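# Transfer 96-well plate from nest N1 to bench spot B1

## Task

Pick up the 96-well plate from plate nest N1 and set it on bench spot B1 with its long side running along the taped outline and the whole plate inside that outline. Then open the gripper and pull the hand away from the plate.

## Robot and tools

Robot: two six-joint arms, left_arm and right_arm, each with a parallel two-finger gripper. Bases (URDF root links) sit at (0, +0.297, 0) m for left_arm and (-0.028, -0.297, 0) m for right_arm, both facing +x. Scene frame: origin on the table top midway between the arms, +x out over the table, +z up, left_arm on the +y side. The arm names are not image sides. Seen from behind the arms, N1 is the left nest (+y side) and B1 the right spot (-y side).

Gripper frame: fingers point along the gripper's +z and close along its y. end_effector_position is the point between the pads, about 1 cm short of the fingertips. Opening is absolute: +1 is fully open (0.094 m), -1 is shut.

Command row: 14 numbers in [-1, 1], always both arms. First left_arm's seven: dx, dy, dz, rx, ry, rz, opening; then right_arm's seven in the same order. dx to rz are an offset, not a pose: a target relative to that gripper's measured pose at the start of the action, expressed in the gripper's own axes. Scale: 1.0 equals 0.6 m for dx, dy, dz, and 180 degrees for the rotation vector (rx, ry, rz). A row may carry 12 more numbers from 0 to 1: stiffness factors on each joint's position gain, left_arm's 6 then right_arm's 6, in Joint positions order; they persist until changed.

execute_actions(actions): a list of actions run in sequence. Each action is a table of up to 15 rows, one per 1/30 s step; if shorter, its final row repeats to fill 15 steps. Every row is measured from the same start pose of that action, so rows do not add up. For a call's first action the start is the last reported pose. An empty list just returns state and images.

Per step the controller clips each target to within 70 mm and 16 degrees of the measured pose, so a far target takes several actions; after an action an arm coasts at most to its last clipped pose. Position wins over orientation when both cannot be met. Moves of a few mm may do nothing.

move(target, speed, blocking): target is one 14-number row as above, offsets from the pose in the latest result that shows one. Each gripper follows a straight line; all paths finish together, lasting 0.5 to 10 s (cut off at 10 s). speed is m/s, 0.002 to 0.5, default 0.25; turning is capped at twice that in rad/s. Opening is sent when the move begins. There is no avoidance of objects or the other arm, and the hand can lag, drift or exceed speed, especially with the arm near straight. blocking=false returns after 0.5 s while motion continues; other motion commands are refused until a result shows the move ended, so call wait or stop. The result adds a move: line giving the ending (done, off_target, moving, held, fault) and limits (paced: the sent pose was clipped; held: a check blocked steps, after which the arm may surge), plus each gripper's distance to its pose. If only one arm is named, the other finished fine.

wait(seconds): 0 to 10; arms keep their last command; returns early if a running move ends. stop(): brakes a running move (needs room; fingers continue). zoom_image(camera, region): camera is cam_low, cam_left_wrist or cam_right_wrist; region [x0, y0, x1, y1] in pixels, at most 504 by 504. read_manual(section): only "licences", no motion. finished_scene(scene): pass the current scene number once the plate is placed and released; irreversible.

Results: a state line per arm with gripper position (m) and quat_wxyz in the scene frame (less accurate at long reach); Hand target lines show what each controller is driving toward; grip_measured is finger opening on the command scale, and the last Joint positions value is opening in metres. Readings may be off by about 1 mm. A pose unreachable line means a clearance check altered that arm's command. FAULT, MOTOR HOT and OVER-TEMPERATURE lines report stops.

Cameras: cam_low 672x504, fixed, near (1.23, -0.10, 0.13) looking back at the arms; cam_left_wrist and cam_right_wrist 504x504 fisheye on the hands. Calibration data are approximate.

Joint ranges (rad): waist -2.880..2.880, shoulder 0..3.142, elbow 0..3.019, wrist pitch -1.693..1.571, wrist yaw -1.571..1.571, wrist roll -2.094..2.094.

Practical notes: arms tend to finish a centimetre or more low and keep sagging under zero offsets; to hold an arm, send the correction back to its desired pose in the first call of a reply, zeros afterwards, aiming higher if it stays low. The robot keeps its last command while you think. To grip, command an opening about 0.03 under grip_measured; less margin grips more gently. Pads push roughly 50 to 62 N each, more at first contact.

Avoid: dropping the plate more than a few millimetres, knocking anything off the table, arms striking or pressing each other, fast contacts and targets set far past a contact (both press harder). Holding a load heats motors; at 100 °C the arm goes limp and drops, so do not linger while carrying.

Each tool is called after ">>>" by a JSON object that holds its "method" and its "body".

## Session

>>> {"method": "execute_actions", "body": {"actions": []}}

Scene clock: 0.00 s.
left_arm: end_effector_position=(+0.0973, +0.9924, +0.3858) grip_measured=+1.000 end_effector_quat_wxyz=(+0.053, -0.259, +0.936, +0.231) | right_arm: end_effector_position=(+0.2407, -0.3499, +0.1024) grip_measured=+1.000 end_effector_quat_wxyz=(+0.105, -0.157, +0.978, -0.092)
Joint positions: left_arm=[ 1.408  2.01   2.443 -1.533 -0.094  0.892  0.094] | right_arm=[-0.117  0.948  0.577 -0.946  0.118 -0.453  0.094]
Joint velocities: left_arm=[-0.005 -0.024 -0.022 -0.012 -0.022 -0.022  0.   ] | right_arm=[-0.015 -0.005  0.007 -0.007  0.022  0.051  0.   ]
Motor temperatures (°C, as the motors report them): left_arm=[21 23 27 20 23 22] | right_arm=[24 23 25 22 24 23]
Hand target (left_arm): +0.098, +0.996, +0.389; +0.056, -0.259, +0.935, +0.237
Hand target (right_arm): +0.248, -0.351, +0.109; +0.113, -0.157, +0.977, -0.094
Joint stiffness scale: left_arm=[1. 1. 1. 1. 1. 1.] | right_arm=[1. 1. 1. 1. 1. 1.]
camera_calibration (this result's frames):
cam_left_wrist: T_world_to_cam=[[0.515868, -0.750077, -0.413841, 0.859786], [-0.678443, -0.652671, 0.337246, 0.58859], [-0.523063, 0.106793, -0.845577, 0.394673], [0, 0, 0, 1]] pos_world=[0.162227, 0.986913, 0.491041]
cam_right_wrist: T_world_to_cam=[[0.276589, -0.937314, 0.211994, -0.410019], [-0.898055, -0.173589, 0.404183, 0.120337], [-0.342046, -0.302175, -0.889772, 0.195112], [0, 0, 0, 1]] pos_world=[0.288214, -0.304469, 0.211888]

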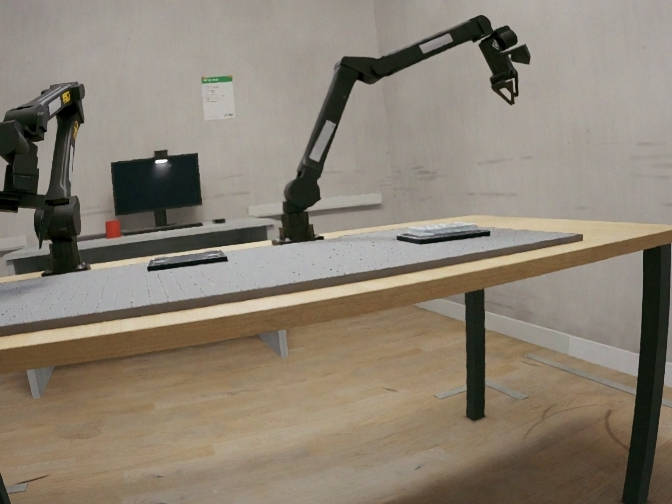

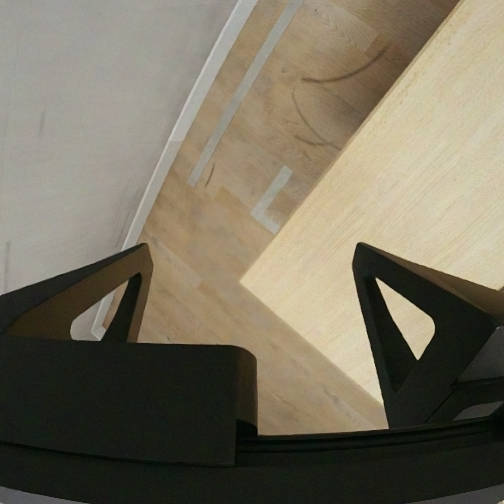

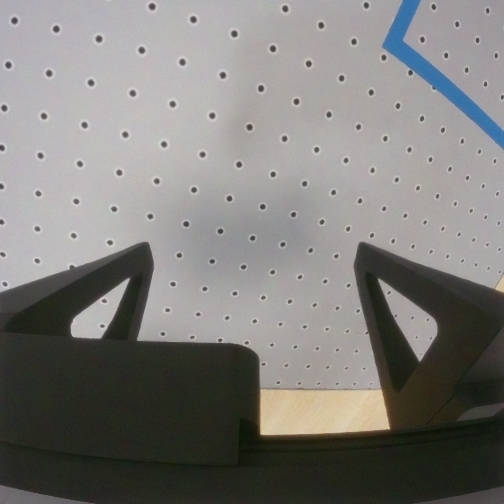

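>>> {"method": "move", "body": {"target": [0.035,-0.983,-0.052,0.089,0.13,-0.295,1,-0.048,-0.485,-0.144,-0.087,0.027,-0.247,1], "speed": 0.35}}

Scene clock: 12.57 s.
left_arm: end_effector_position=(+0.3889, +0.5225, +0.1776) grip_measured=+1.000 end_effector_quat_wxyz=(+0.003, -0.668, +0.744, +0.001) | right_arm: end_effector_position=(+0.3252, -0.5911, +0.2403) grip_measured=+1.000 end_effector_quat_wxyz=(-0.002, -0.520, +0.854, +0.009)
Joint positions: left_arm=[ 0.524  1.537  1.304 -1.334 -0.003 -0.936  0.094] | right_arm=[-0.692  1.554  1.49  -1.525 -0.002 -1.788  0.094]
Joint velocities: left_arm=[-0.024 -0.005  0.012  0.017  0.022 -0.066  0.   ] | right_arm=[-0.015 -0.005 -0.007 -0.017 -0.066 -0.066  0.   ]
Motor temperatures (°C, as the motors report them): left_arm=[21 27 31 20 23 22] | right_arm=[24 23 30 22 24 23]
Hand target (left_arm): +0.389, +0.527, +0.173; +0.005, -0.675, +0.738, +0.002
Hand target (right_arm): +0.332, -0.600, +0.249; -0.001, -0.524, +0.852, +0.003
Off the commanded pose (left_arm): 0.011 m, 1 deg.
Off the commanded pose (right_arm): 0.016 m, 1 deg.
Joint stiffness scale: left_arm=[1. 1. 1. 1. 1. 1.] | right_arm=[1. 1. 1. 1. 1. 1.]
move: off_target (left_arm, right_arm)
camera_calibration (this result's frames):
cam_left_wrist: T_world_to_cam=[[0.994787, -0.101515, -0.00962971, -0.326242], [-0.0769882, -0.809631, 0.581868, 0.354621], [-0.0668651, -0.578093, -0.813226, 0.596067], [0, 0, 0, 1]] pos_world=[0.391699, 0.598576, 0.275253]
cam_right_wrist: T_world_to_cam=[[0.883059, -0.469021, -0.0150384, -0.554618], [-0.37854, -0.730911, 0.56787, -0.43901], [-0.277335, -0.49577, -0.822981, 0.122312], [0, 0, 0, 1]] pos_world=[0.357499, -0.520366, 0.34162]

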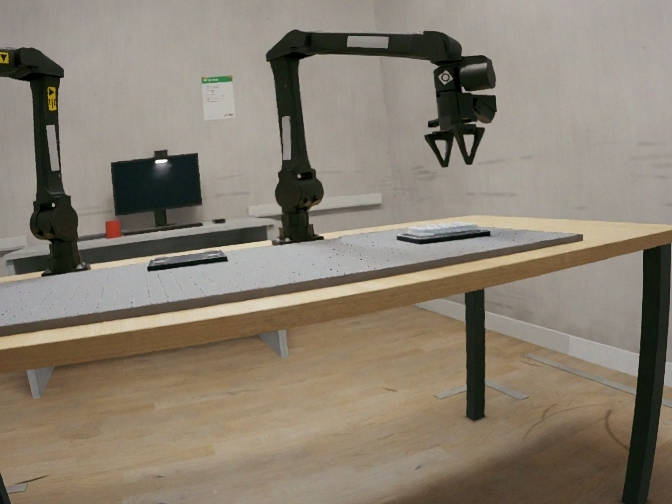

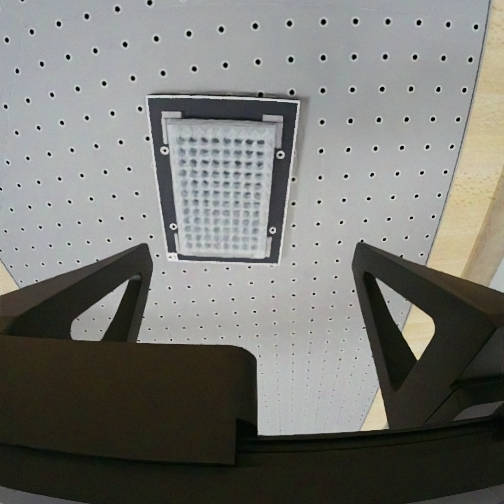

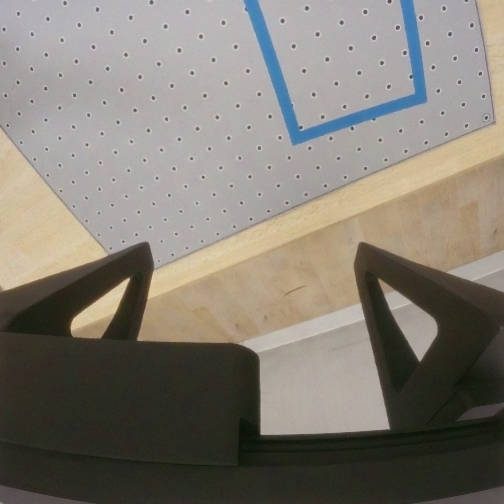

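>>> {"method": "move", "body": {"target": [0.047,0.047,0.185,0,0,0.016,1,0,0,0,0,0,0,1], "speed": 0.2}}

Scene clock: 16.37 s.
left_arm: end_effector_position=(+0.3555, +0.5014, +0.0708) grip_measured=+1.000 end_effector_quat_wxyz=(+0.002, -0.657, +0.754, +0.001) | right_arm: end_effector_position=(+0.3252, -0.5911, +0.2403) grip_measured=+1.000 end_effector_quat_wxyz=(-0.002, -0.521, +0.854, +0.009)
Joint positions: left_arm=[ 0.52   1.546  1.013 -1.034 -0.003 -0.911  0.094] | right_arm=[-0.692  1.554  1.49  -1.525 -0.002 -1.79   0.094]
Joint velocities: left_arm=[-0.015 -0.005 -0.007 -0.007 -0.007 -0.007  0.   ] | right_arm=[ 0.005  0.005 -0.007 -0.007 -0.095  0.007  0.   ]
Motor temperatures (°C, as the motors report them): left_arm=[21 27 31 20 23 22] | right_arm=[24 24 31 22 24 23]
Hand target (left_arm): +0.360, +0.498, +0.066; +0.003, -0.649, +0.761, +0.001
Hand target (right_arm): +0.325, -0.591, +0.240; -0.002, -0.520, +0.854, +0.009
Off the commanded pose (left_arm): 0.006 m, 1 deg.
Off the commanded pose (right_arm): 0.000 m, 0 deg.
Joint stiffness scale: left_arm=[1. 1. 1. 1. 1. 1.] | right_arm=[1. 1. 1. 1. 1. 1.]
move: done
camera_calibration (this result's frames):
cam_left_wrist: T_world_to_cam=[[0.991511, -0.12956, -0.010977, -0.280795], [-0.0989656, -0.806732, 0.582571, 0.403448], [-0.0843335, -0.57654, -0.812705, 0.5002], [0, 0, 0, 1]] pos_world=[0.360523, 0.57748, 0.168396]
cam_right_wrist: T_world_to_cam=[[0.883774, -0.467673, -0.0150295, -0.554056], [-0.377436, -0.731499, 0.567848, -0.439711], [-0.276561, -0.496177, -0.822996, 0.121824], [0, 0, 0, 1]] pos_world=[0.357389, -0.520319, 0.341622]

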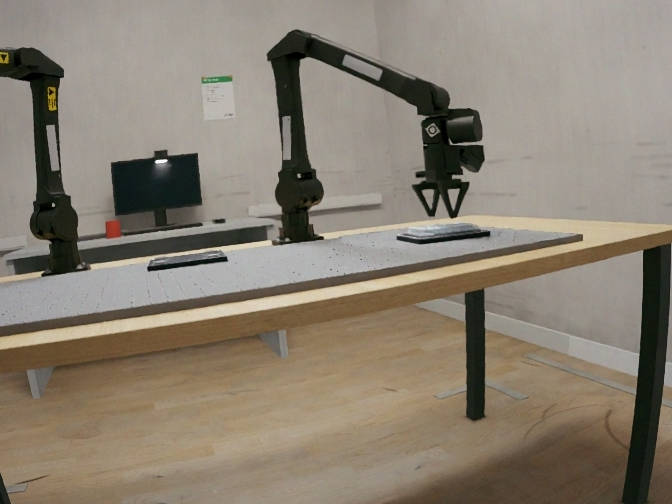

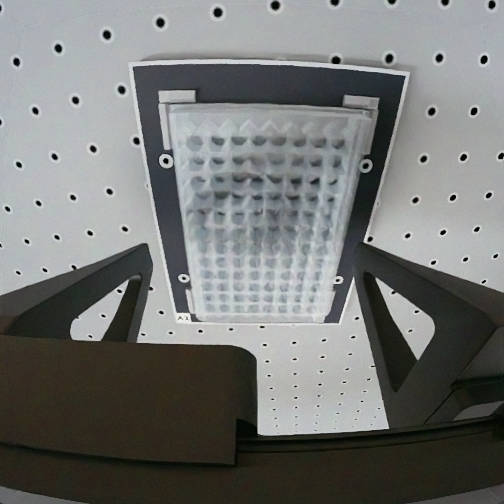

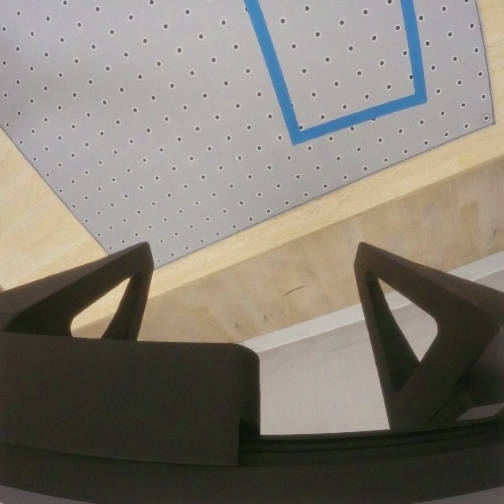

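>>> {"method": "move", "body": {"target": [0.011,-0.013,0.025,0,0,0.013,1,0,0,0,0,0,0,1], "speed": 0.06}}

Scene clock: 18.47 s.
left_arm: end_effector_position=(+0.3603, +0.4984, +0.0647) grip_measured=+1.000 end_effector_quat_wxyz=(+0.006, -0.649, +0.761, +0.000) | right_arm: end_effector_position=(+0.3252, -0.5911, +0.2403) grip_measured=+1.000 end_effector_quat_wxyz=(-0.002, -0.521, +0.854, +0.009)
Joint positions: left_arm=[ 0.508  1.556  1.006 -1.009 -0.003 -0.903  0.094] | right_arm=[-0.692  1.554  1.49  -1.525 -0.002 -1.79   0.094]
Joint velocities: left_arm=[-0.005 -0.005 -0.022 -0.002  0.022 -0.007  0.   ] | right_arm=[ 0.005 -0.005 -0.007 -0.002  0.022 -0.037  0.   ]
Motor temperatures (°C, as the motors report them): left_arm=[21 27 31 20 23 22] | right_arm=[24 24 31 22 24 23]
Hand target (left_arm): +0.362, +0.494, +0.056; +0.002, -0.642, +0.767, +0.001
Hand target (right_arm): +0.325, -0.591, +0.240; -0.002, -0.521, +0.854, +0.009
Off the commanded pose (left_arm): 0.010 m, 1 deg.
Off the commanded pose (right_arm): 0.000 m, 0 deg.
Joint stiffness scale: left_arm=[1. 1. 1. 1. 1. 1.] | right_arm=[1. 1. 1. 1. 1. 1.]
move: done
camera_calibration (this result's frames):
cam_left_wrist: T_world_to_cam=[[0.988688, -0.149924, -0.00438972, -0.275281], [-0.119791, -0.806909, 0.578401, 0.412882], [-0.0902585, -0.571332, -0.815741, 0.493623], [0, 0, 0, 1]] pos_world=[0.36618, 0.57391, 0.162649]
cam_right_wrist: T_world_to_cam=[[0.883774, -0.467673, -0.0150295, -0.554056], [-0.377436, -0.731499, 0.567848, -0.439711], [-0.276561, -0.496177, -0.822996, 0.121824], [0, 0, 0, 1]] pos_world=[0.357389, -0.520319, 0.341622]

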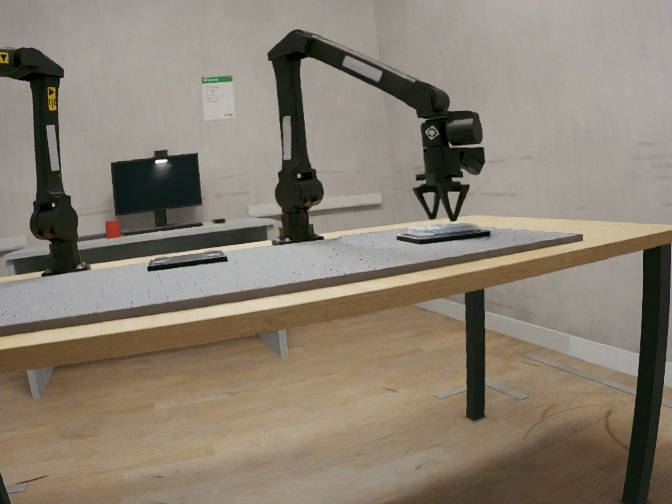

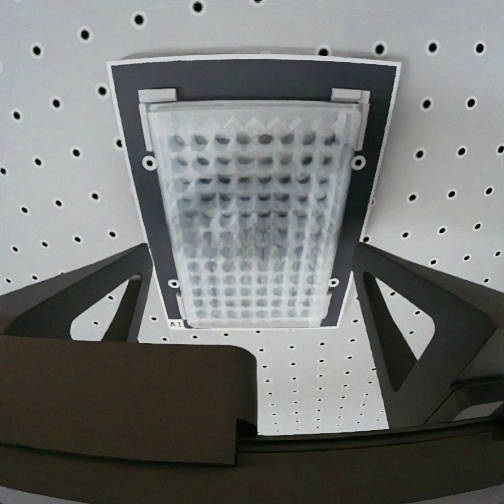

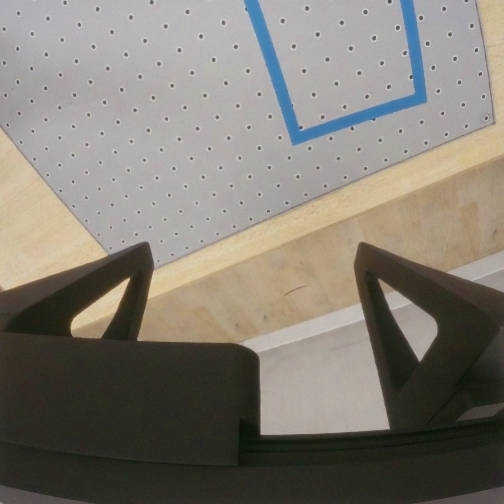

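>>> {"method": "move", "body": {"target": [0.004,0.002,0.046,0,0,0,1,0,0,0,0,0,0,1], "speed": 0.06}}

>>> {"method": "execute_actions", "body": {"actions": [[[0,0,0,0,0,0,0.67,0,0,0,0,0,0,1]]]}}

Scene clock: 23.30 s.
left_arm: end_effector_position=(+0.3589, +0.4976, +0.0444) grip_measured=+1.000 end_effector_quat_wxyz=(+0.009, -0.649, +0.761, -0.000) | right_arm: end_effector_position=(+0.3252, -0.5911, +0.2403) grip_measured=+1.000 end_effector_quat_wxyz=(-0.002, -0.521, +0.854, +0.009)
Joint positions: left_arm=[ 0.508  1.581  0.973 -0.945 -0.003 -0.902  0.094] | right_arm=[-0.692  1.554  1.49  -1.525 -0.002 -1.79   0.094]
Joint velocities: left_arm=[-0.005 -0.005 -0.007  0.002  0.022 -0.007  0.   ] | right_arm=[-0.005 -0.005 -0.002 -0.002 -0.037  0.037  0.   ]
Motor temperatures (°C, as the motors report them): left_arm=[21 27 31 20 23 22] | right_arm=[24 24 31 22 24 23]
Hand target (left_arm): +0.359, +0.496, +0.037; +0.006, -0.649, +0.761, +0.000
Hand target (right_arm): +0.325, -0.591, +0.240; -0.002, -0.521, +0.854, +0.009
Off the commanded pose (left_arm): 0.007 m, 0 deg.
Off the commanded pose (right_arm): 0.000 m, 0 deg.
Joint stiffness scale: left_arm=[1. 1. 1. 1. 1. 1.] | right_arm=[1. 1. 1. 1. 1. 1.]
move: done
camera_calibration (this result's frames):
cam_left_wrist: T_world_to_cam=[[0.988641, -0.150295, 0.000122745, -0.27415], [-0.122978, -0.808478, 0.575534, 0.425892], [-0.0864009, -0.569012, -0.817777, 0.474081], [0, 0, 0, 1]] pos_world=[0.364373, 0.572879, 0.142611]
cam_right_wrist: T_world_to_cam=[[0.883774, -0.467673, -0.0150295, -0.554056], [-0.377436, -0.731499, 0.567848, -0.439711], [-0.276561, -0.496177, -0.822996, 0.121824], [0, 0, 0, 1]] pos_world=[0.357389, -0.520319, 0.341622]

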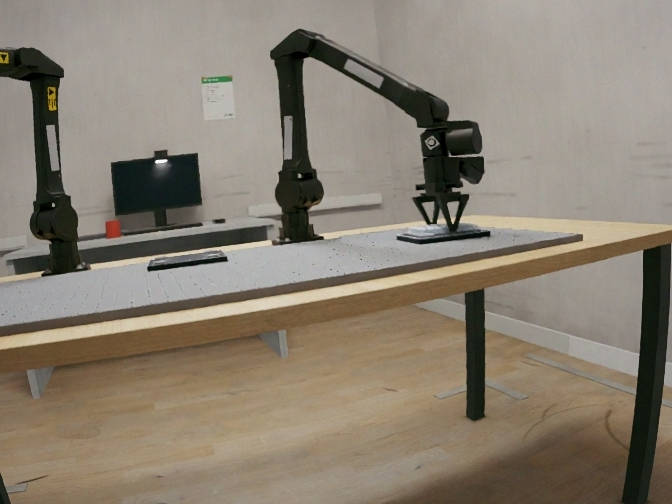

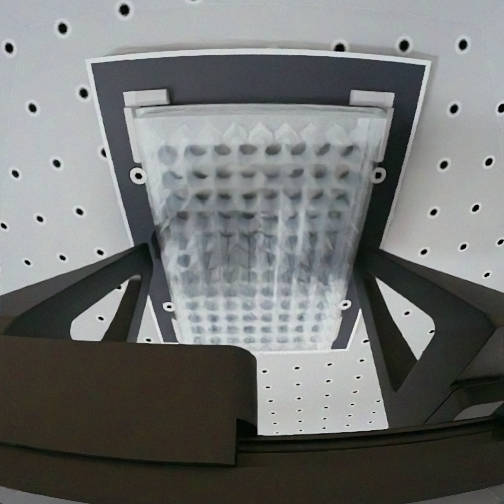

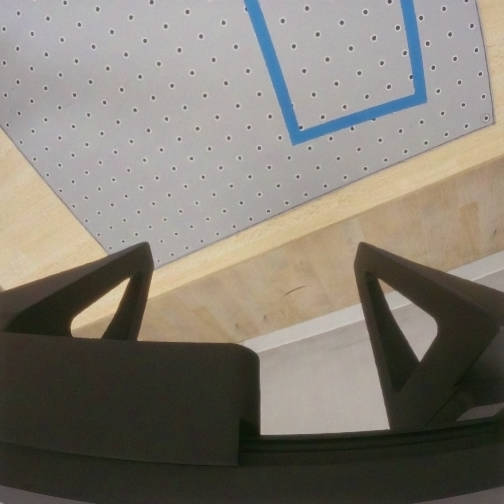

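Scene clock: 23.80 s.
left_arm: end_effector_position=(+0.3608, +0.4972, +0.0451) grip_measured=+0.733 end_effector_quat_wxyz=(+0.011, -0.650, +0.760, -0.003) | right_arm: end_effector_position=(+0.3252, -0.5911, +0.2403) grip_measured=+1.000 end_effector_quat_wxyz=(-0.002, -0.521, +0.854, +0.009)
Joint positions: left_arm=[ 0.507  1.58   0.973 -0.941  0.001 -0.905  0.081] | right_arm=[-0.692  1.554  1.49  -1.525 -0.002 -1.79   0.094]
Joint velocities: left_arm=[-0.024  0.015  0.007  0.012 -0.022 -0.007 -0.   ] | right_arm=[ 0.005 -0.015 -0.007  0.002  0.081  0.007  0.   ]
Motor temperatures (°C, as the motors report them): left_arm=[21 27 31 20 23 22] | right_arm=[24 24 31 22 24 23]
Hand target (left_arm): +0.359, +0.498, +0.044; +0.009, -0.649, +0.761, -0.000
Hand target (right_arm): +0.325, -0.591, +0.240; -0.002, -0.521, +0.854, +0.009
Off the commanded pose (left_arm): 0.002 m, 0 deg.
Off the commanded pose (right_arm): 0.000 m, 0 deg.
Joint stiffness scale: left_arm=[1. 1. 1. 1. 1. 1.] | right_arm=[1. 1. 1. 1. 1. 1.]
camera_calibration (this result's frames):
cam_left_wrist: T_world_to_cam=[[0.988828, -0.148875, 0.00748428, -0.277126], [-0.125997, -0.807937, 0.575641, 0.426186], [-0.0796514, -0.570152, -0.817669, 0.472705], [0, 0, 0, 1]] pos_world=[0.36538, 0.572589, 0.143261]
cam_right_wrist: T_world_to_cam=[[0.883774, -0.467673, -0.0150295, -0.554056], [-0.377436, -0.731499, 0.567848, -0.439711], [-0.276561, -0.496177, -0.822996, 0.121824], [0, 0, 0, 1]] pos_world=[0.357389, -0.520319, 0.341622]

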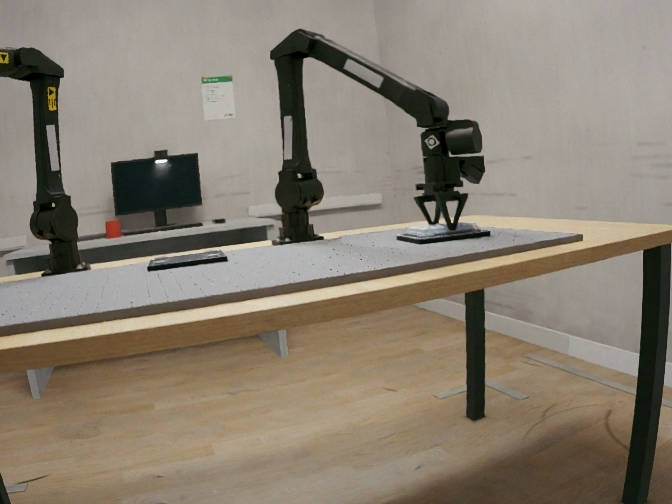

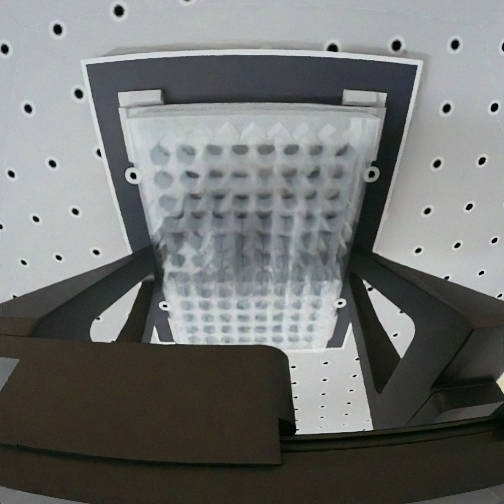

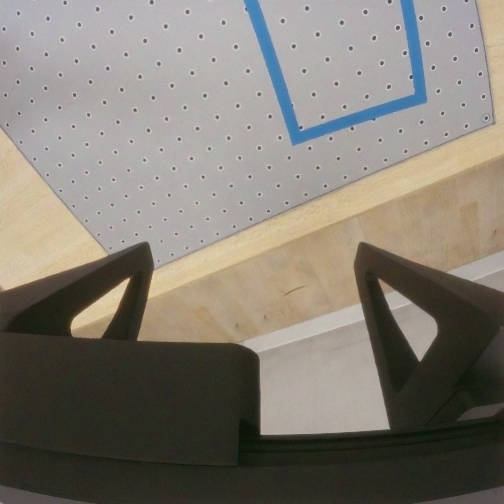

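>>> {"method": "move", "body": {"target": [-0.012,-0.018,-0.1,0,0,0,0.68,0,0,0,0,0,0,1], "speed": 0.12}}

>>> {"method": "move", "body": {"target": [0.85,-0.3,-0.01,0.01,0,0.05,0.68,-0.2,0.1,0,0,0,-0.05,1], "speed": 0.35}}

Scene clock: 28.43 s.
left_arm: end_effector_position=(+0.3597, +0.4963, +0.0933) grip_measured=+0.733 end_effector_quat_wxyz=(+0.000, -0.651, +0.759, -0.002) | right_arm: end_effector_position=(+0.3252, -0.5911, +0.2403) grip_measured=+1.000 end_effector_quat_wxyz=(-0.002, -0.521, +0.854, +0.009)
Joint positions: left_arm=[ 0.507  1.52   1.05  -1.1    0.003 -0.907  0.081] | right_arm=[-0.692  1.554  1.49  -1.525 -0.002 -1.79   0.094]
Joint velocities: left_arm=[-0.005 -0.015  0.012 -0.017  0.007 -0.007  0.   ] | right_arm=[-0.005 -0.015  0.002 -0.002  0.007  0.022  0.   ]
Motor temperatures (°C, as the motors report them): left_arm=[21 27 31 20 23 22] | right_arm=[24 25 31 22 24 23]
Hand target (left_arm): +0.370, +0.502, +0.106; +0.012, -0.650, +0.760, -0.003
Hand target (right_arm): +0.325, -0.591, +0.240; -0.002, -0.521, +0.854, +0.009
Off the commanded pose (left_arm): 0.018 m, 1 deg.
Off the commanded pose (right_arm): 0.000 m, 0 deg.
Joint stiffness scale: left_arm=[1. 1. 1. 1. 1. 1.] | right_arm=[1. 1. 1. 1. 1. 1.]
move: off_target (left_arm)
camera_calibration (this result's frames):
cam_left_wrist: T_world_to_cam=[[0.98915, -0.146642, -0.00885035, -0.276276], [-0.113481, -0.800949, 0.58788, 0.388443], [-0.0932968, -0.580497, -0.8089, 0.520656], [0, 0, 0, 1]] pos_world=[0.365935, 0.572848, 0.190356]
cam_right_wrist: T_world_to_cam=[[0.883774, -0.467673, -0.0150295, -0.554056], [-0.377436, -0.731499, 0.567848, -0.439711], [-0.276561, -0.496177, -0.822996, 0.121824], [0, 0, 0, 1]] pos_world=[0.357389, -0.520319, 0.341622]

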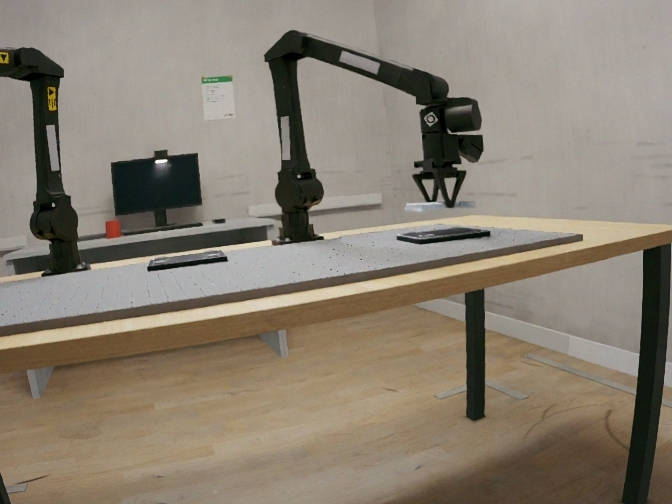

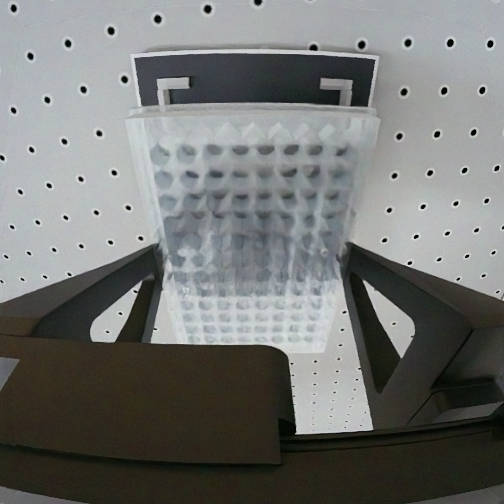

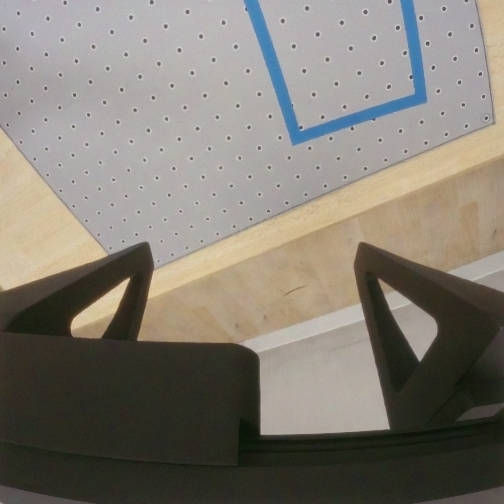

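Scene clock: 30.53 s.
left_arm: end_effector_position=(+0.4530, -0.0324, +0.0952) grip_measured=+0.733 end_effector_quat_wxyz=(+0.011, -0.581, +0.814, -0.007) | right_arm: end_effector_position=(+0.3274, -0.4597, +0.2460) grip_measured=+1.000 end_effector_quat_wxyz=(-0.003, -0.589, +0.808, +0.008)
Joint positions: left_arm=[-0.635  1.864  1.51  -1.196 -0.017 -1.873  0.081] | right_arm=[-0.427  1.373  1.312 -1.525 -0.003 -1.69   0.094]
Joint velocities: left_arm=[ 0.005 -0.005 -0.017  0.002  0.051  0.007  0.001] | right_arm=[-0.015 -0.005 -0.002  0.002 -0.081 -0.007  0.   ]
Motor temperatures (°C, as the motors report them): left_arm=[21 27 32 20 23 22] | right_arm=[24 25 31 22 24 23]
Hand target (left_arm): +0.466, -0.036, +0.104; +0.015, -0.589, +0.808, -0.015
Hand target (right_arm): +0.327, -0.457, +0.243; -0.001, -0.586, +0.810, +0.008
Off the commanded pose (left_arm): 0.009 m, 1 deg.
Off the commanded pose (right_arm): 0.005 m, 0 deg.
Joint stiffness scale: left_arm=[1. 1. 1. 1. 1. 1.] | right_arm=[1. 1. 1. 1. 1. 1.]
move: done
camera_calibration (this result's frames):
cam_left_wrist: T_world_to_cam=[[0.948009, -0.31796, 0.01342, -0.435084], [-0.266821, -0.771137, 0.57806, 0.0457868], [-0.173452, -0.551587, -0.815884, 0.261962], [0, 0, 0, 1]] pos_world=[0.470118, 0.0414631, 0.193102]
cam_right_wrist: T_world_to_cam=[[0.948543, -0.316375, -0.013167, -0.446607], [-0.253099, -0.782507, 0.568879, -0.410482], [-0.190282, -0.536274, -0.822316, 0.145465], [0, 0, 0, 1]] pos_world=[0.347413, -0.384491, 0.347253]

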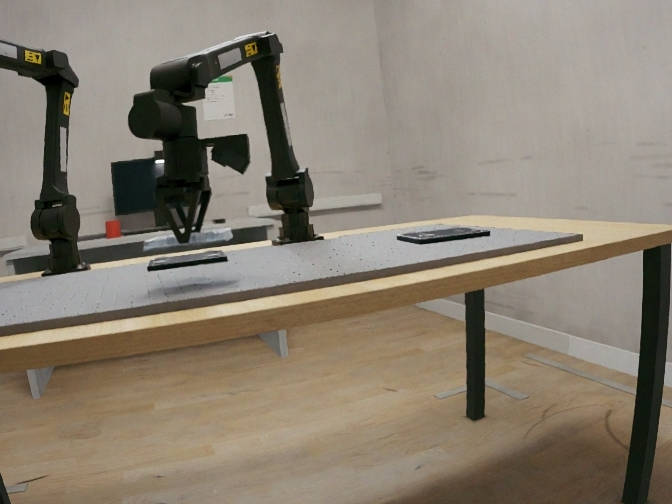

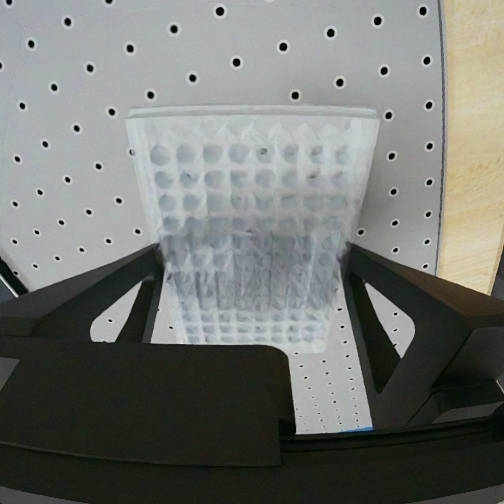

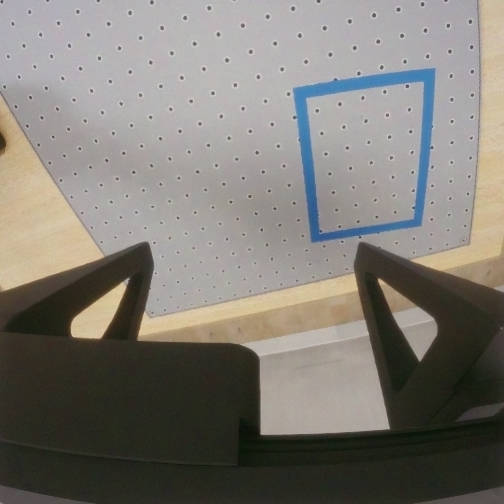

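The spot below is clear; lowering the plate onto it.

>>> {"method": "move", "body": {"target": [0,0,0.118,-0.004,0,0,0.68,0,0,0,0,0,0,1], "speed": 0.06}}

>>> {"method": "zoom_image", "body": {"camera": "cam_low", "region": [120,230,260,310]}}

Scene clock: 34.67 s.
left_arm: end_effector_position=(+0.4546, -0.0340, +0.0358) grip_measured=+0.733 end_effector_quat_wxyz=(+0.010, -0.582, +0.813, -0.006) | right_arm: end_effector_position=(+0.3274, -0.4597, +0.2460) grip_measured=+1.000 end_effector_quat_wxyz=(-0.003, -0.589, +0.808, +0.008)
Joint positions: left_arm=[-0.635  1.935  1.448 -1.067 -0.015 -1.876  0.081] | right_arm=[-0.427  1.373  1.312 -1.525 -0.003 -1.689  0.094]
Joint velocities: left_arm=[ 0.005 -0.005 -0.007  0.002 -0.081  0.022  0.   ] | right_arm=[ 0.005  0.005 -0.012 -0.002 -0.037 -0.022  0.   ]
Motor temperatures (°C, as the motors report them): left_arm=[21 27 33 20 23 22] | right_arm=[24 25 31 22 24 23]
Hand target (left_arm): +0.455, -0.033, +0.024; +0.008, -0.581, +0.814, -0.002
Hand target (right_arm): +0.327, -0.460, +0.246; -0.003, -0.589, +0.808, +0.008
Off the commanded pose (left_arm): 0.011 m, 1 deg.
Off the commanded pose (right_arm): 0.000 m, 0 deg.
Joint stiffness scale: left_arm=[1. 1. 1. 1. 1. 1.] | right_arm=[1. 1. 1. 1. 1. 1.]
move: off_target (left_arm)
camera_calibration (this result's frames):
cam_left_wrist: T_world_to_cam=[[0.948888, -0.315468, 0.00959411, -0.436484], [-0.262539, -0.772081, 0.578762, 0.0773577], [-0.175173, -0.551698, -0.81544, 0.213625], [0, 0, 0, 1]] pos_world=[0.471905, 0.0398861, 0.133614]
cam_right_wrist: T_world_to_cam=[[0.948301, -0.317098, -0.0131705, -0.44686], [-0.253692, -0.782308, 0.568889, -0.410199], [-0.190697, -0.536137, -0.822309, 0.145662], [0, 0, 0, 1]] pos_world=[0.347471, -0.384505, 0.347252]

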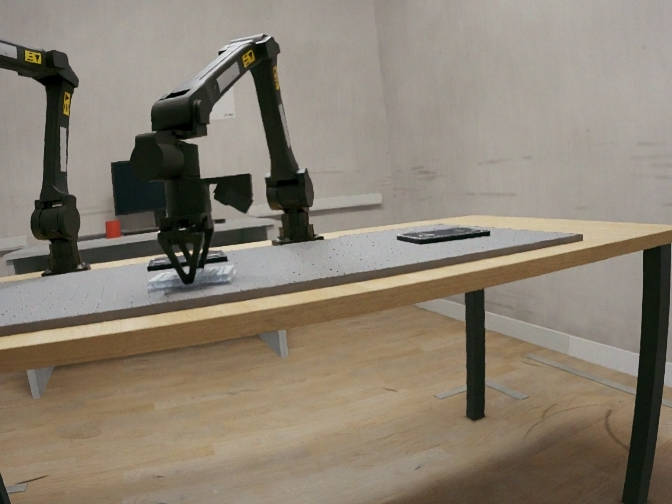

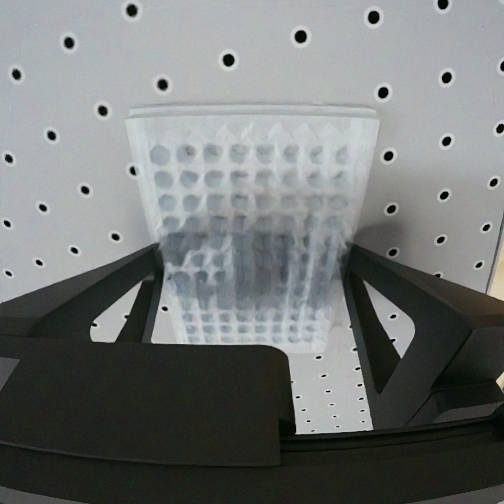

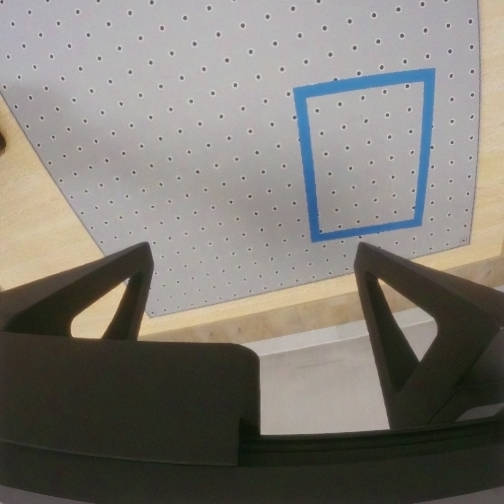

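Region (120, 230, 260, 310) of cam_low's 672x504 image, scaled by 3.600, with more detail than that image has; it fills the top 288 rows of this view, and the rest is white.

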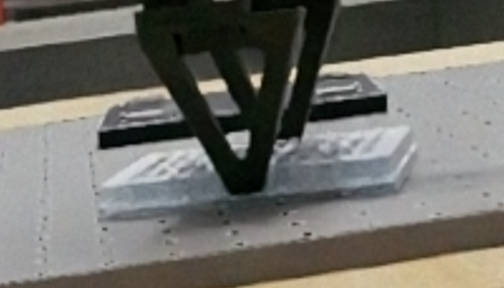

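>>> {"method": "execute_actions", "body": {"actions": [[[0,0,0,0,0,0,1,0,0,0,0,0,0,1]],[[0,-0.005,-0.01,0,0,0,1,0,0,0,0,0,0,1],[0,-0.009,-0.02,0,0,0,1,0,0,0,0,0,0,1],[0,-0.013,-0.03,0,0,0,1,0,0,0,0,0,0,1],[0,-0.016,-0.04,0,0,0,1,0,0,0,0,0,0,1],[0,-0.018,-0.05,0,0,0,1,0,0,0,0,0,0,1],[0,-0.02,-0.06,0,0,0,1,0,0,0,0,0,0,1],[0,-0.02,-0.07,0,0,0,1,0,0,0,0,0,0,1],[0,-0.02,-0.08,0,0,0,1,0,0,0,0,0,0,1],[0,-0.02,-0.09,0,0,0,1,0,0,0,0,0,0,1],[0,-0.02,-0.1,0,0,0,1,0,0,0,0,0,0,1]]]}}

>>> {"method": "move", "body": {"target": [-0.61,0.38,-0.15,0,0,0,1,-0.75,0.01,0.26,0.008,-0.006,0,1], "speed": 0.4}}

Scene clock: 42.37 s.
left_arm: end_effector_position=(+0.4520, -0.0321, +0.0814) grip_measured=+1.000 end_effector_quat_wxyz=(+0.006, -0.582, +0.813, +0.006) | right_arm: end_effector_position=(+0.3274, -0.4597, +0.2460) grip_measured=+1.000 end_effector_quat_wxyz=(-0.003, -0.589, +0.808, +0.008)
Joint positions: left_arm=[-0.635  1.892  1.513 -1.199 -0.015 -1.876  0.094] | right_arm=[-0.427  1.373  1.312 -1.525 -0.003 -1.689  0.094]
Joint velocities: left_arm=[ 0.005 -0.161  0.12  -0.042 -0.051 -0.007  0.   ] | right_arm=[-0.005  0.005 -0.012 -0.002  0.022 -0.022  0.   ]
Motor temperatures (°C, as the motors report them): left_arm=[21 28 32 20 23 22] | right_arm=[24 25 31 22 24 23]
Hand target (left_arm): +0.464, -0.037, +0.096; +0.010, -0.582, +0.813, -0.006
Hand target (right_arm): +0.327, -0.460, +0.246; -0.003, -0.589, +0.808, +0.008
Off the commanded pose (left_arm): 0.020 m, 1 deg.
Off the commanded pose (right_arm): 0.000 m, 0 deg.
Joint stiffness scale: left_arm=[1. 1. 1. 1. 1. 1.] | right_arm=[1. 1. 1. 1. 1. 1.]
camera_calibration (this result's frames):
cam_left_wrist: T_world_to_cam=[[0.948844, -0.315436, -0.0140044, -0.431927], [-0.251029, -0.780524, 0.572509, 0.0467672], [-0.191521, -0.539706, -0.819779, 0.259559], [0, 0, 0, 1]] pos_world=[0.471282, 0.0403433, 0.179958]
cam_right_wrist: T_world_to_cam=[[0.948301, -0.317098, -0.0131705, -0.44686], [-0.253692, -0.782308, 0.568889, -0.410199], [-0.190697, -0.536137, -0.822309, 0.145662], [0, 0, 0, 1]] pos_world=[0.347471, -0.384505, 0.347252]

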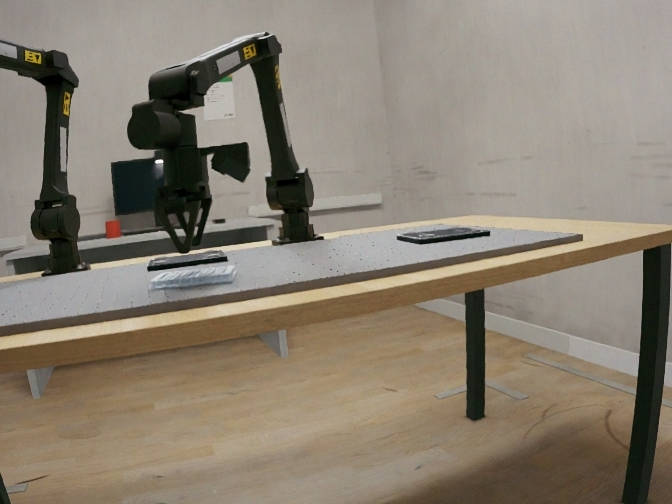

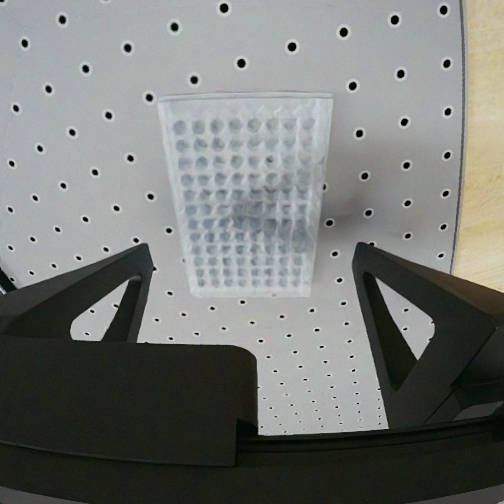

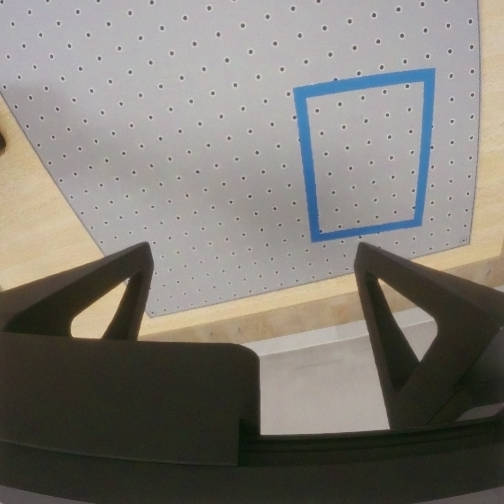

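Scene clock: 44.27 s.
left_arm: end_effector_position=(+0.3462, +0.3907, +0.1724) grip_measured=+1.000 end_effector_quat_wxyz=(+0.006, -0.590, +0.807, +0.007) | right_arm: end_effector_position=(+0.4397, -0.0314, +0.0874) grip_measured=+1.000 end_effector_quat_wxyz=(-0.001, -0.597, +0.802, +0.003)
Joint positions: left_arm=[ 0.256  1.303  1.051 -1.312 -0.017 -1.005  0.094] | right_arm=[ 0.517  1.833  1.443 -1.183 -0.005 -0.765  0.094]
Joint velocities: left_arm=[-0.005  0.005 -0.007  0.022 -0.051 -0.022  0.   ] | right_arm=[ 0.005  0.005 -0.007  0.002  0.051 -0.022  0.   ]
Motor temperatures (°C, as the motors report them): left_arm=[21 28 32 20 23 22] | right_arm=[24 25 32 22 24 23]
Hand target (left_arm): +0.347, +0.387, +0.176; +0.003, -0.582, +0.813, +0.007
Hand target (right_arm): +0.457, -0.027, +0.096; +0.016, -0.589, +0.808, -0.001
Off the commanded pose (left_arm): 0.010 m, 1 deg.
Off the commanded pose (right_arm): 0.019 m, 2 deg.
Joint stiffness scale: left_arm=[1. 1. 1. 1. 1. 1.] | right_arm=[1. 1. 1. 1. 1. 1.]
move: off_target (right_arm)
camera_calibration (this result's frames):
cam_left_wrist: T_world_to_cam=[[0.955042, -0.29605, -0.0157768, -0.206323], [-0.234302, -0.786309, 0.571682, 0.294725], [-0.181652, -0.542284, -0.820324, 0.539728], [0, 0, 0, 1]] pos_world=[0.364144, 0.463348, 0.271007]
cam_right_wrist: T_world_to_cam=[[0.954479, -0.298258, -0.00350019, -0.422571], [-0.242843, -0.783849, 0.571496, 0.0385312], [-0.173197, -0.544631, -0.820597, 0.258198], [0, 0, 0, 1]] pos_world=[0.457412, 0.0447898, 0.188377]

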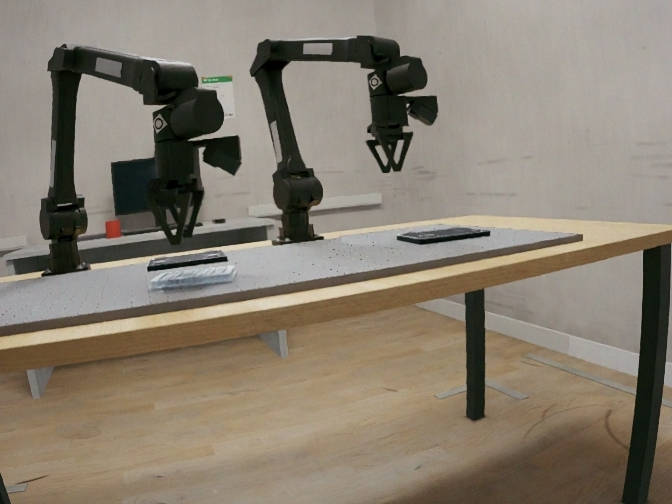

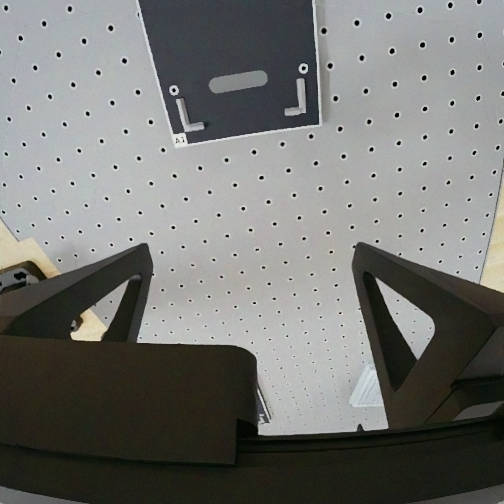

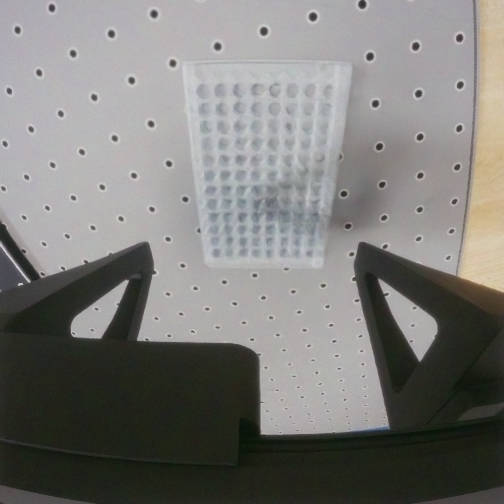

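>>> {"method": "move", "body": {"target": [0,0,0,0,0,0,1,-0.027,-0.012,0.07,0.004,-0.004,0,1], "speed": 0.1}}

Scene clock: 47.07 s.
left_arm: end_effector_position=(+0.3462, +0.3907, +0.1724) grip_measured=+1.000 end_effector_quat_wxyz=(+0.006, -0.589, +0.808, +0.007) | right_arm: end_effector_position=(+0.4545, -0.0214, +0.0590) grip_measured=+1.000 end_effector_quat_wxyz=(+0.014, -0.598, +0.802, +0.001)
Joint positions: left_arm=[ 0.256  1.303  1.051 -1.312 -0.017 -1.002  0.094] | right_arm=[ 0.52   1.888  1.443 -1.098 -0.005 -0.763  0.094]
Joint velocities: left_arm=[-0.005 -0.005  0.002 -0.002  0.022  0.037  0.   ] | right_arm=[-0.015 -0.015 -0.007  0.012 -0.037  0.007  0.   ]
Motor temperatures (°C, as the motors report them): left_arm=[21 28 33 20 23 22] | right_arm=[24 25 32 22 24 23]
Hand target (left_arm): +0.346, +0.391, +0.172; +0.006, -0.590, +0.807, +0.007
Hand target (right_arm): +0.450, -0.018, +0.046; +0.008, -0.597, +0.802, +0.001
Off the commanded pose (left_arm): 0.000 m, 0 deg.
Off the commanded pose (right_arm): 0.014 m, 1 deg.
Joint stiffness scale: left_arm=[1. 1. 1. 1. 1. 1.] | right_arm=[1. 1. 1. 1. 1. 1.]
move: off_target (right_arm)
camera_calibration (this result's frames):
cam_left_wrist: T_world_to_cam=[[0.954133, -0.298963, -0.0158312, -0.204861], [-0.236668, -0.785593, 0.571692, 0.295262], [-0.183352, -0.541723, -0.820316, 0.540096], [0, 0, 0, 1]] pos_world=[0.364371, 0.463293, 0.271007]
cam_right_wrist: T_world_to_cam=[[0.954636, -0.29727, 0.0173289, -0.435029], [-0.256855, -0.792614, 0.552981, 0.0735002], [-0.15065, -0.532347, -0.833013, 0.233665], [0, 0, 0, 1]] pos_world=[0.469375, 0.053327, 0.16154]

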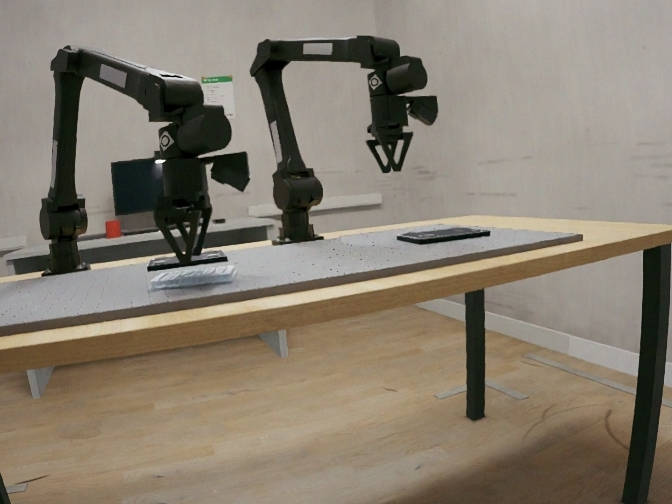

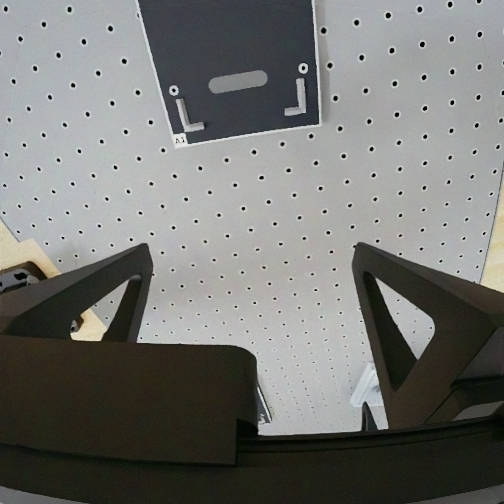

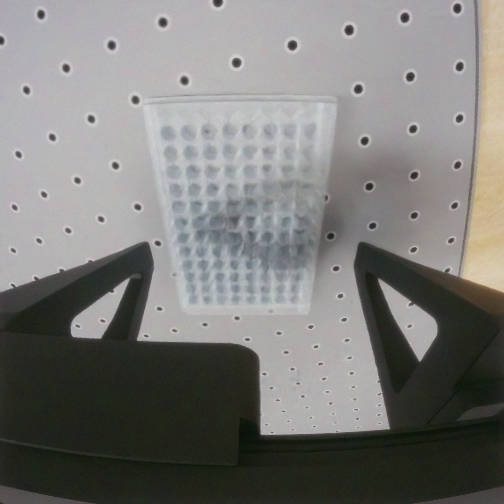

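>>> {"method": "move", "body": {"target": [0,0,0,0,0,0,1,0.002,0.017,0.042,-0.004,0.004,0,1], "speed": 0.06}}

Scene clock: 51.93 s.
left_arm: end_effector_position=(+0.3462, +0.3907, +0.1724) grip_measured=+1.000 end_effector_quat_wxyz=(+0.006, -0.589, +0.808, +0.007) | right_arm: end_effector_position=(+0.4493, -0.0224, +0.0491) grip_measured=+1.000 end_effector_quat_wxyz=(+0.014, -0.598, +0.801, +0.001)
Joint positions: left_arm=[ 0.256  1.303  1.051 -1.312 -0.017 -1.002  0.094] | right_arm=[ 0.523  1.888  1.414 -1.07  -0.005 -0.762  0.094]
Joint velocities: left_arm=[ 0.005 -0.005  0.002 -0.002  0.022 -0.007  0.   ] | right_arm=[ 0.005 -0.005 -0.017 -0.012  0.037  0.007  0.   ]
Motor temperatures (°C, as the motors report them): left_arm=[21 27 33 20 23 22] | right_arm=[24 26 32 22 24 23]
Hand target (left_arm): +0.346, +0.391, +0.172; +0.006, -0.589, +0.808, +0.007
Hand target (right_arm): +0.444, -0.019, +0.034; +0.005, -0.598, +0.802, +0.002
Off the commanded pose (left_arm): 0.000 m, 0 deg.
Off the commanded pose (right_arm): 0.016 m, 1 deg.
Joint stiffness scale: left_arm=[1. 1. 1. 1. 1. 1.] | right_arm=[1. 1. 1. 1. 1. 1.]
move: off_target (right_arm)
camera_calibration (this result's frames):
cam_left_wrist: T_world_to_cam=[[0.954133, -0.298963, -0.0158312, -0.204861], [-0.236668, -0.785593, 0.571692, 0.295262], [-0.183352, -0.541723, -0.820316, 0.540096], [0, 0, 0, 1]] pos_world=[0.364371, 0.463293, 0.271007]
cam_right_wrist: T_world_to_cam=[[0.95532, -0.295081, 0.0170506, -0.430456], [-0.254849, -0.793104, 0.553207, 0.0759289], [-0.149718, -0.532835, -0.832869, 0.223635], [0, 0, 0, 1]] pos_world=[0.464055, 0.052361, 0.151594]

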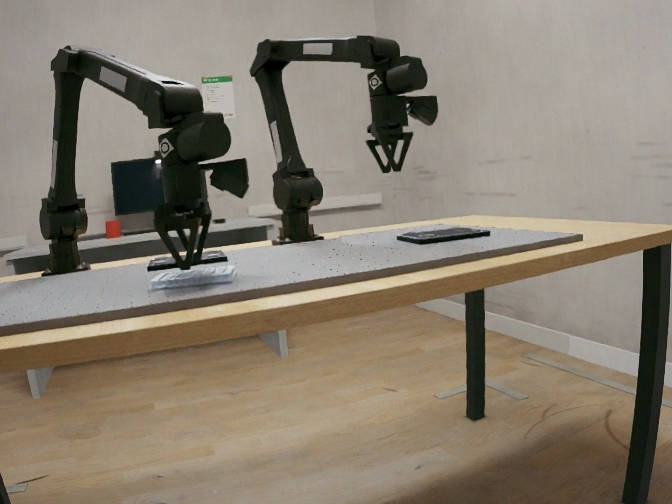

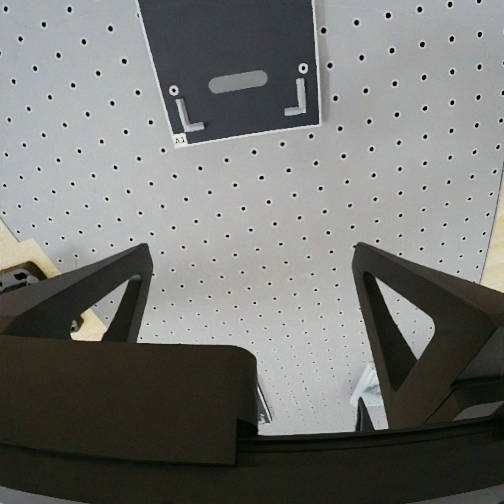

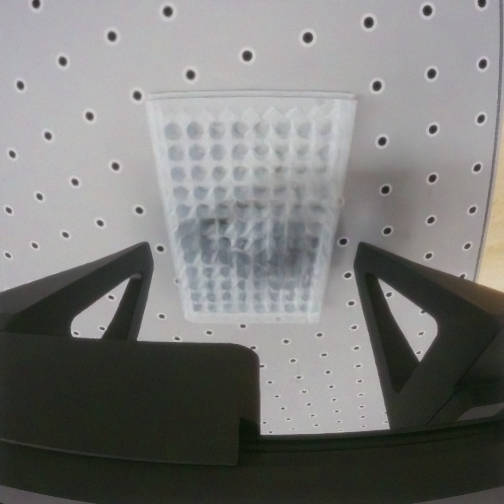

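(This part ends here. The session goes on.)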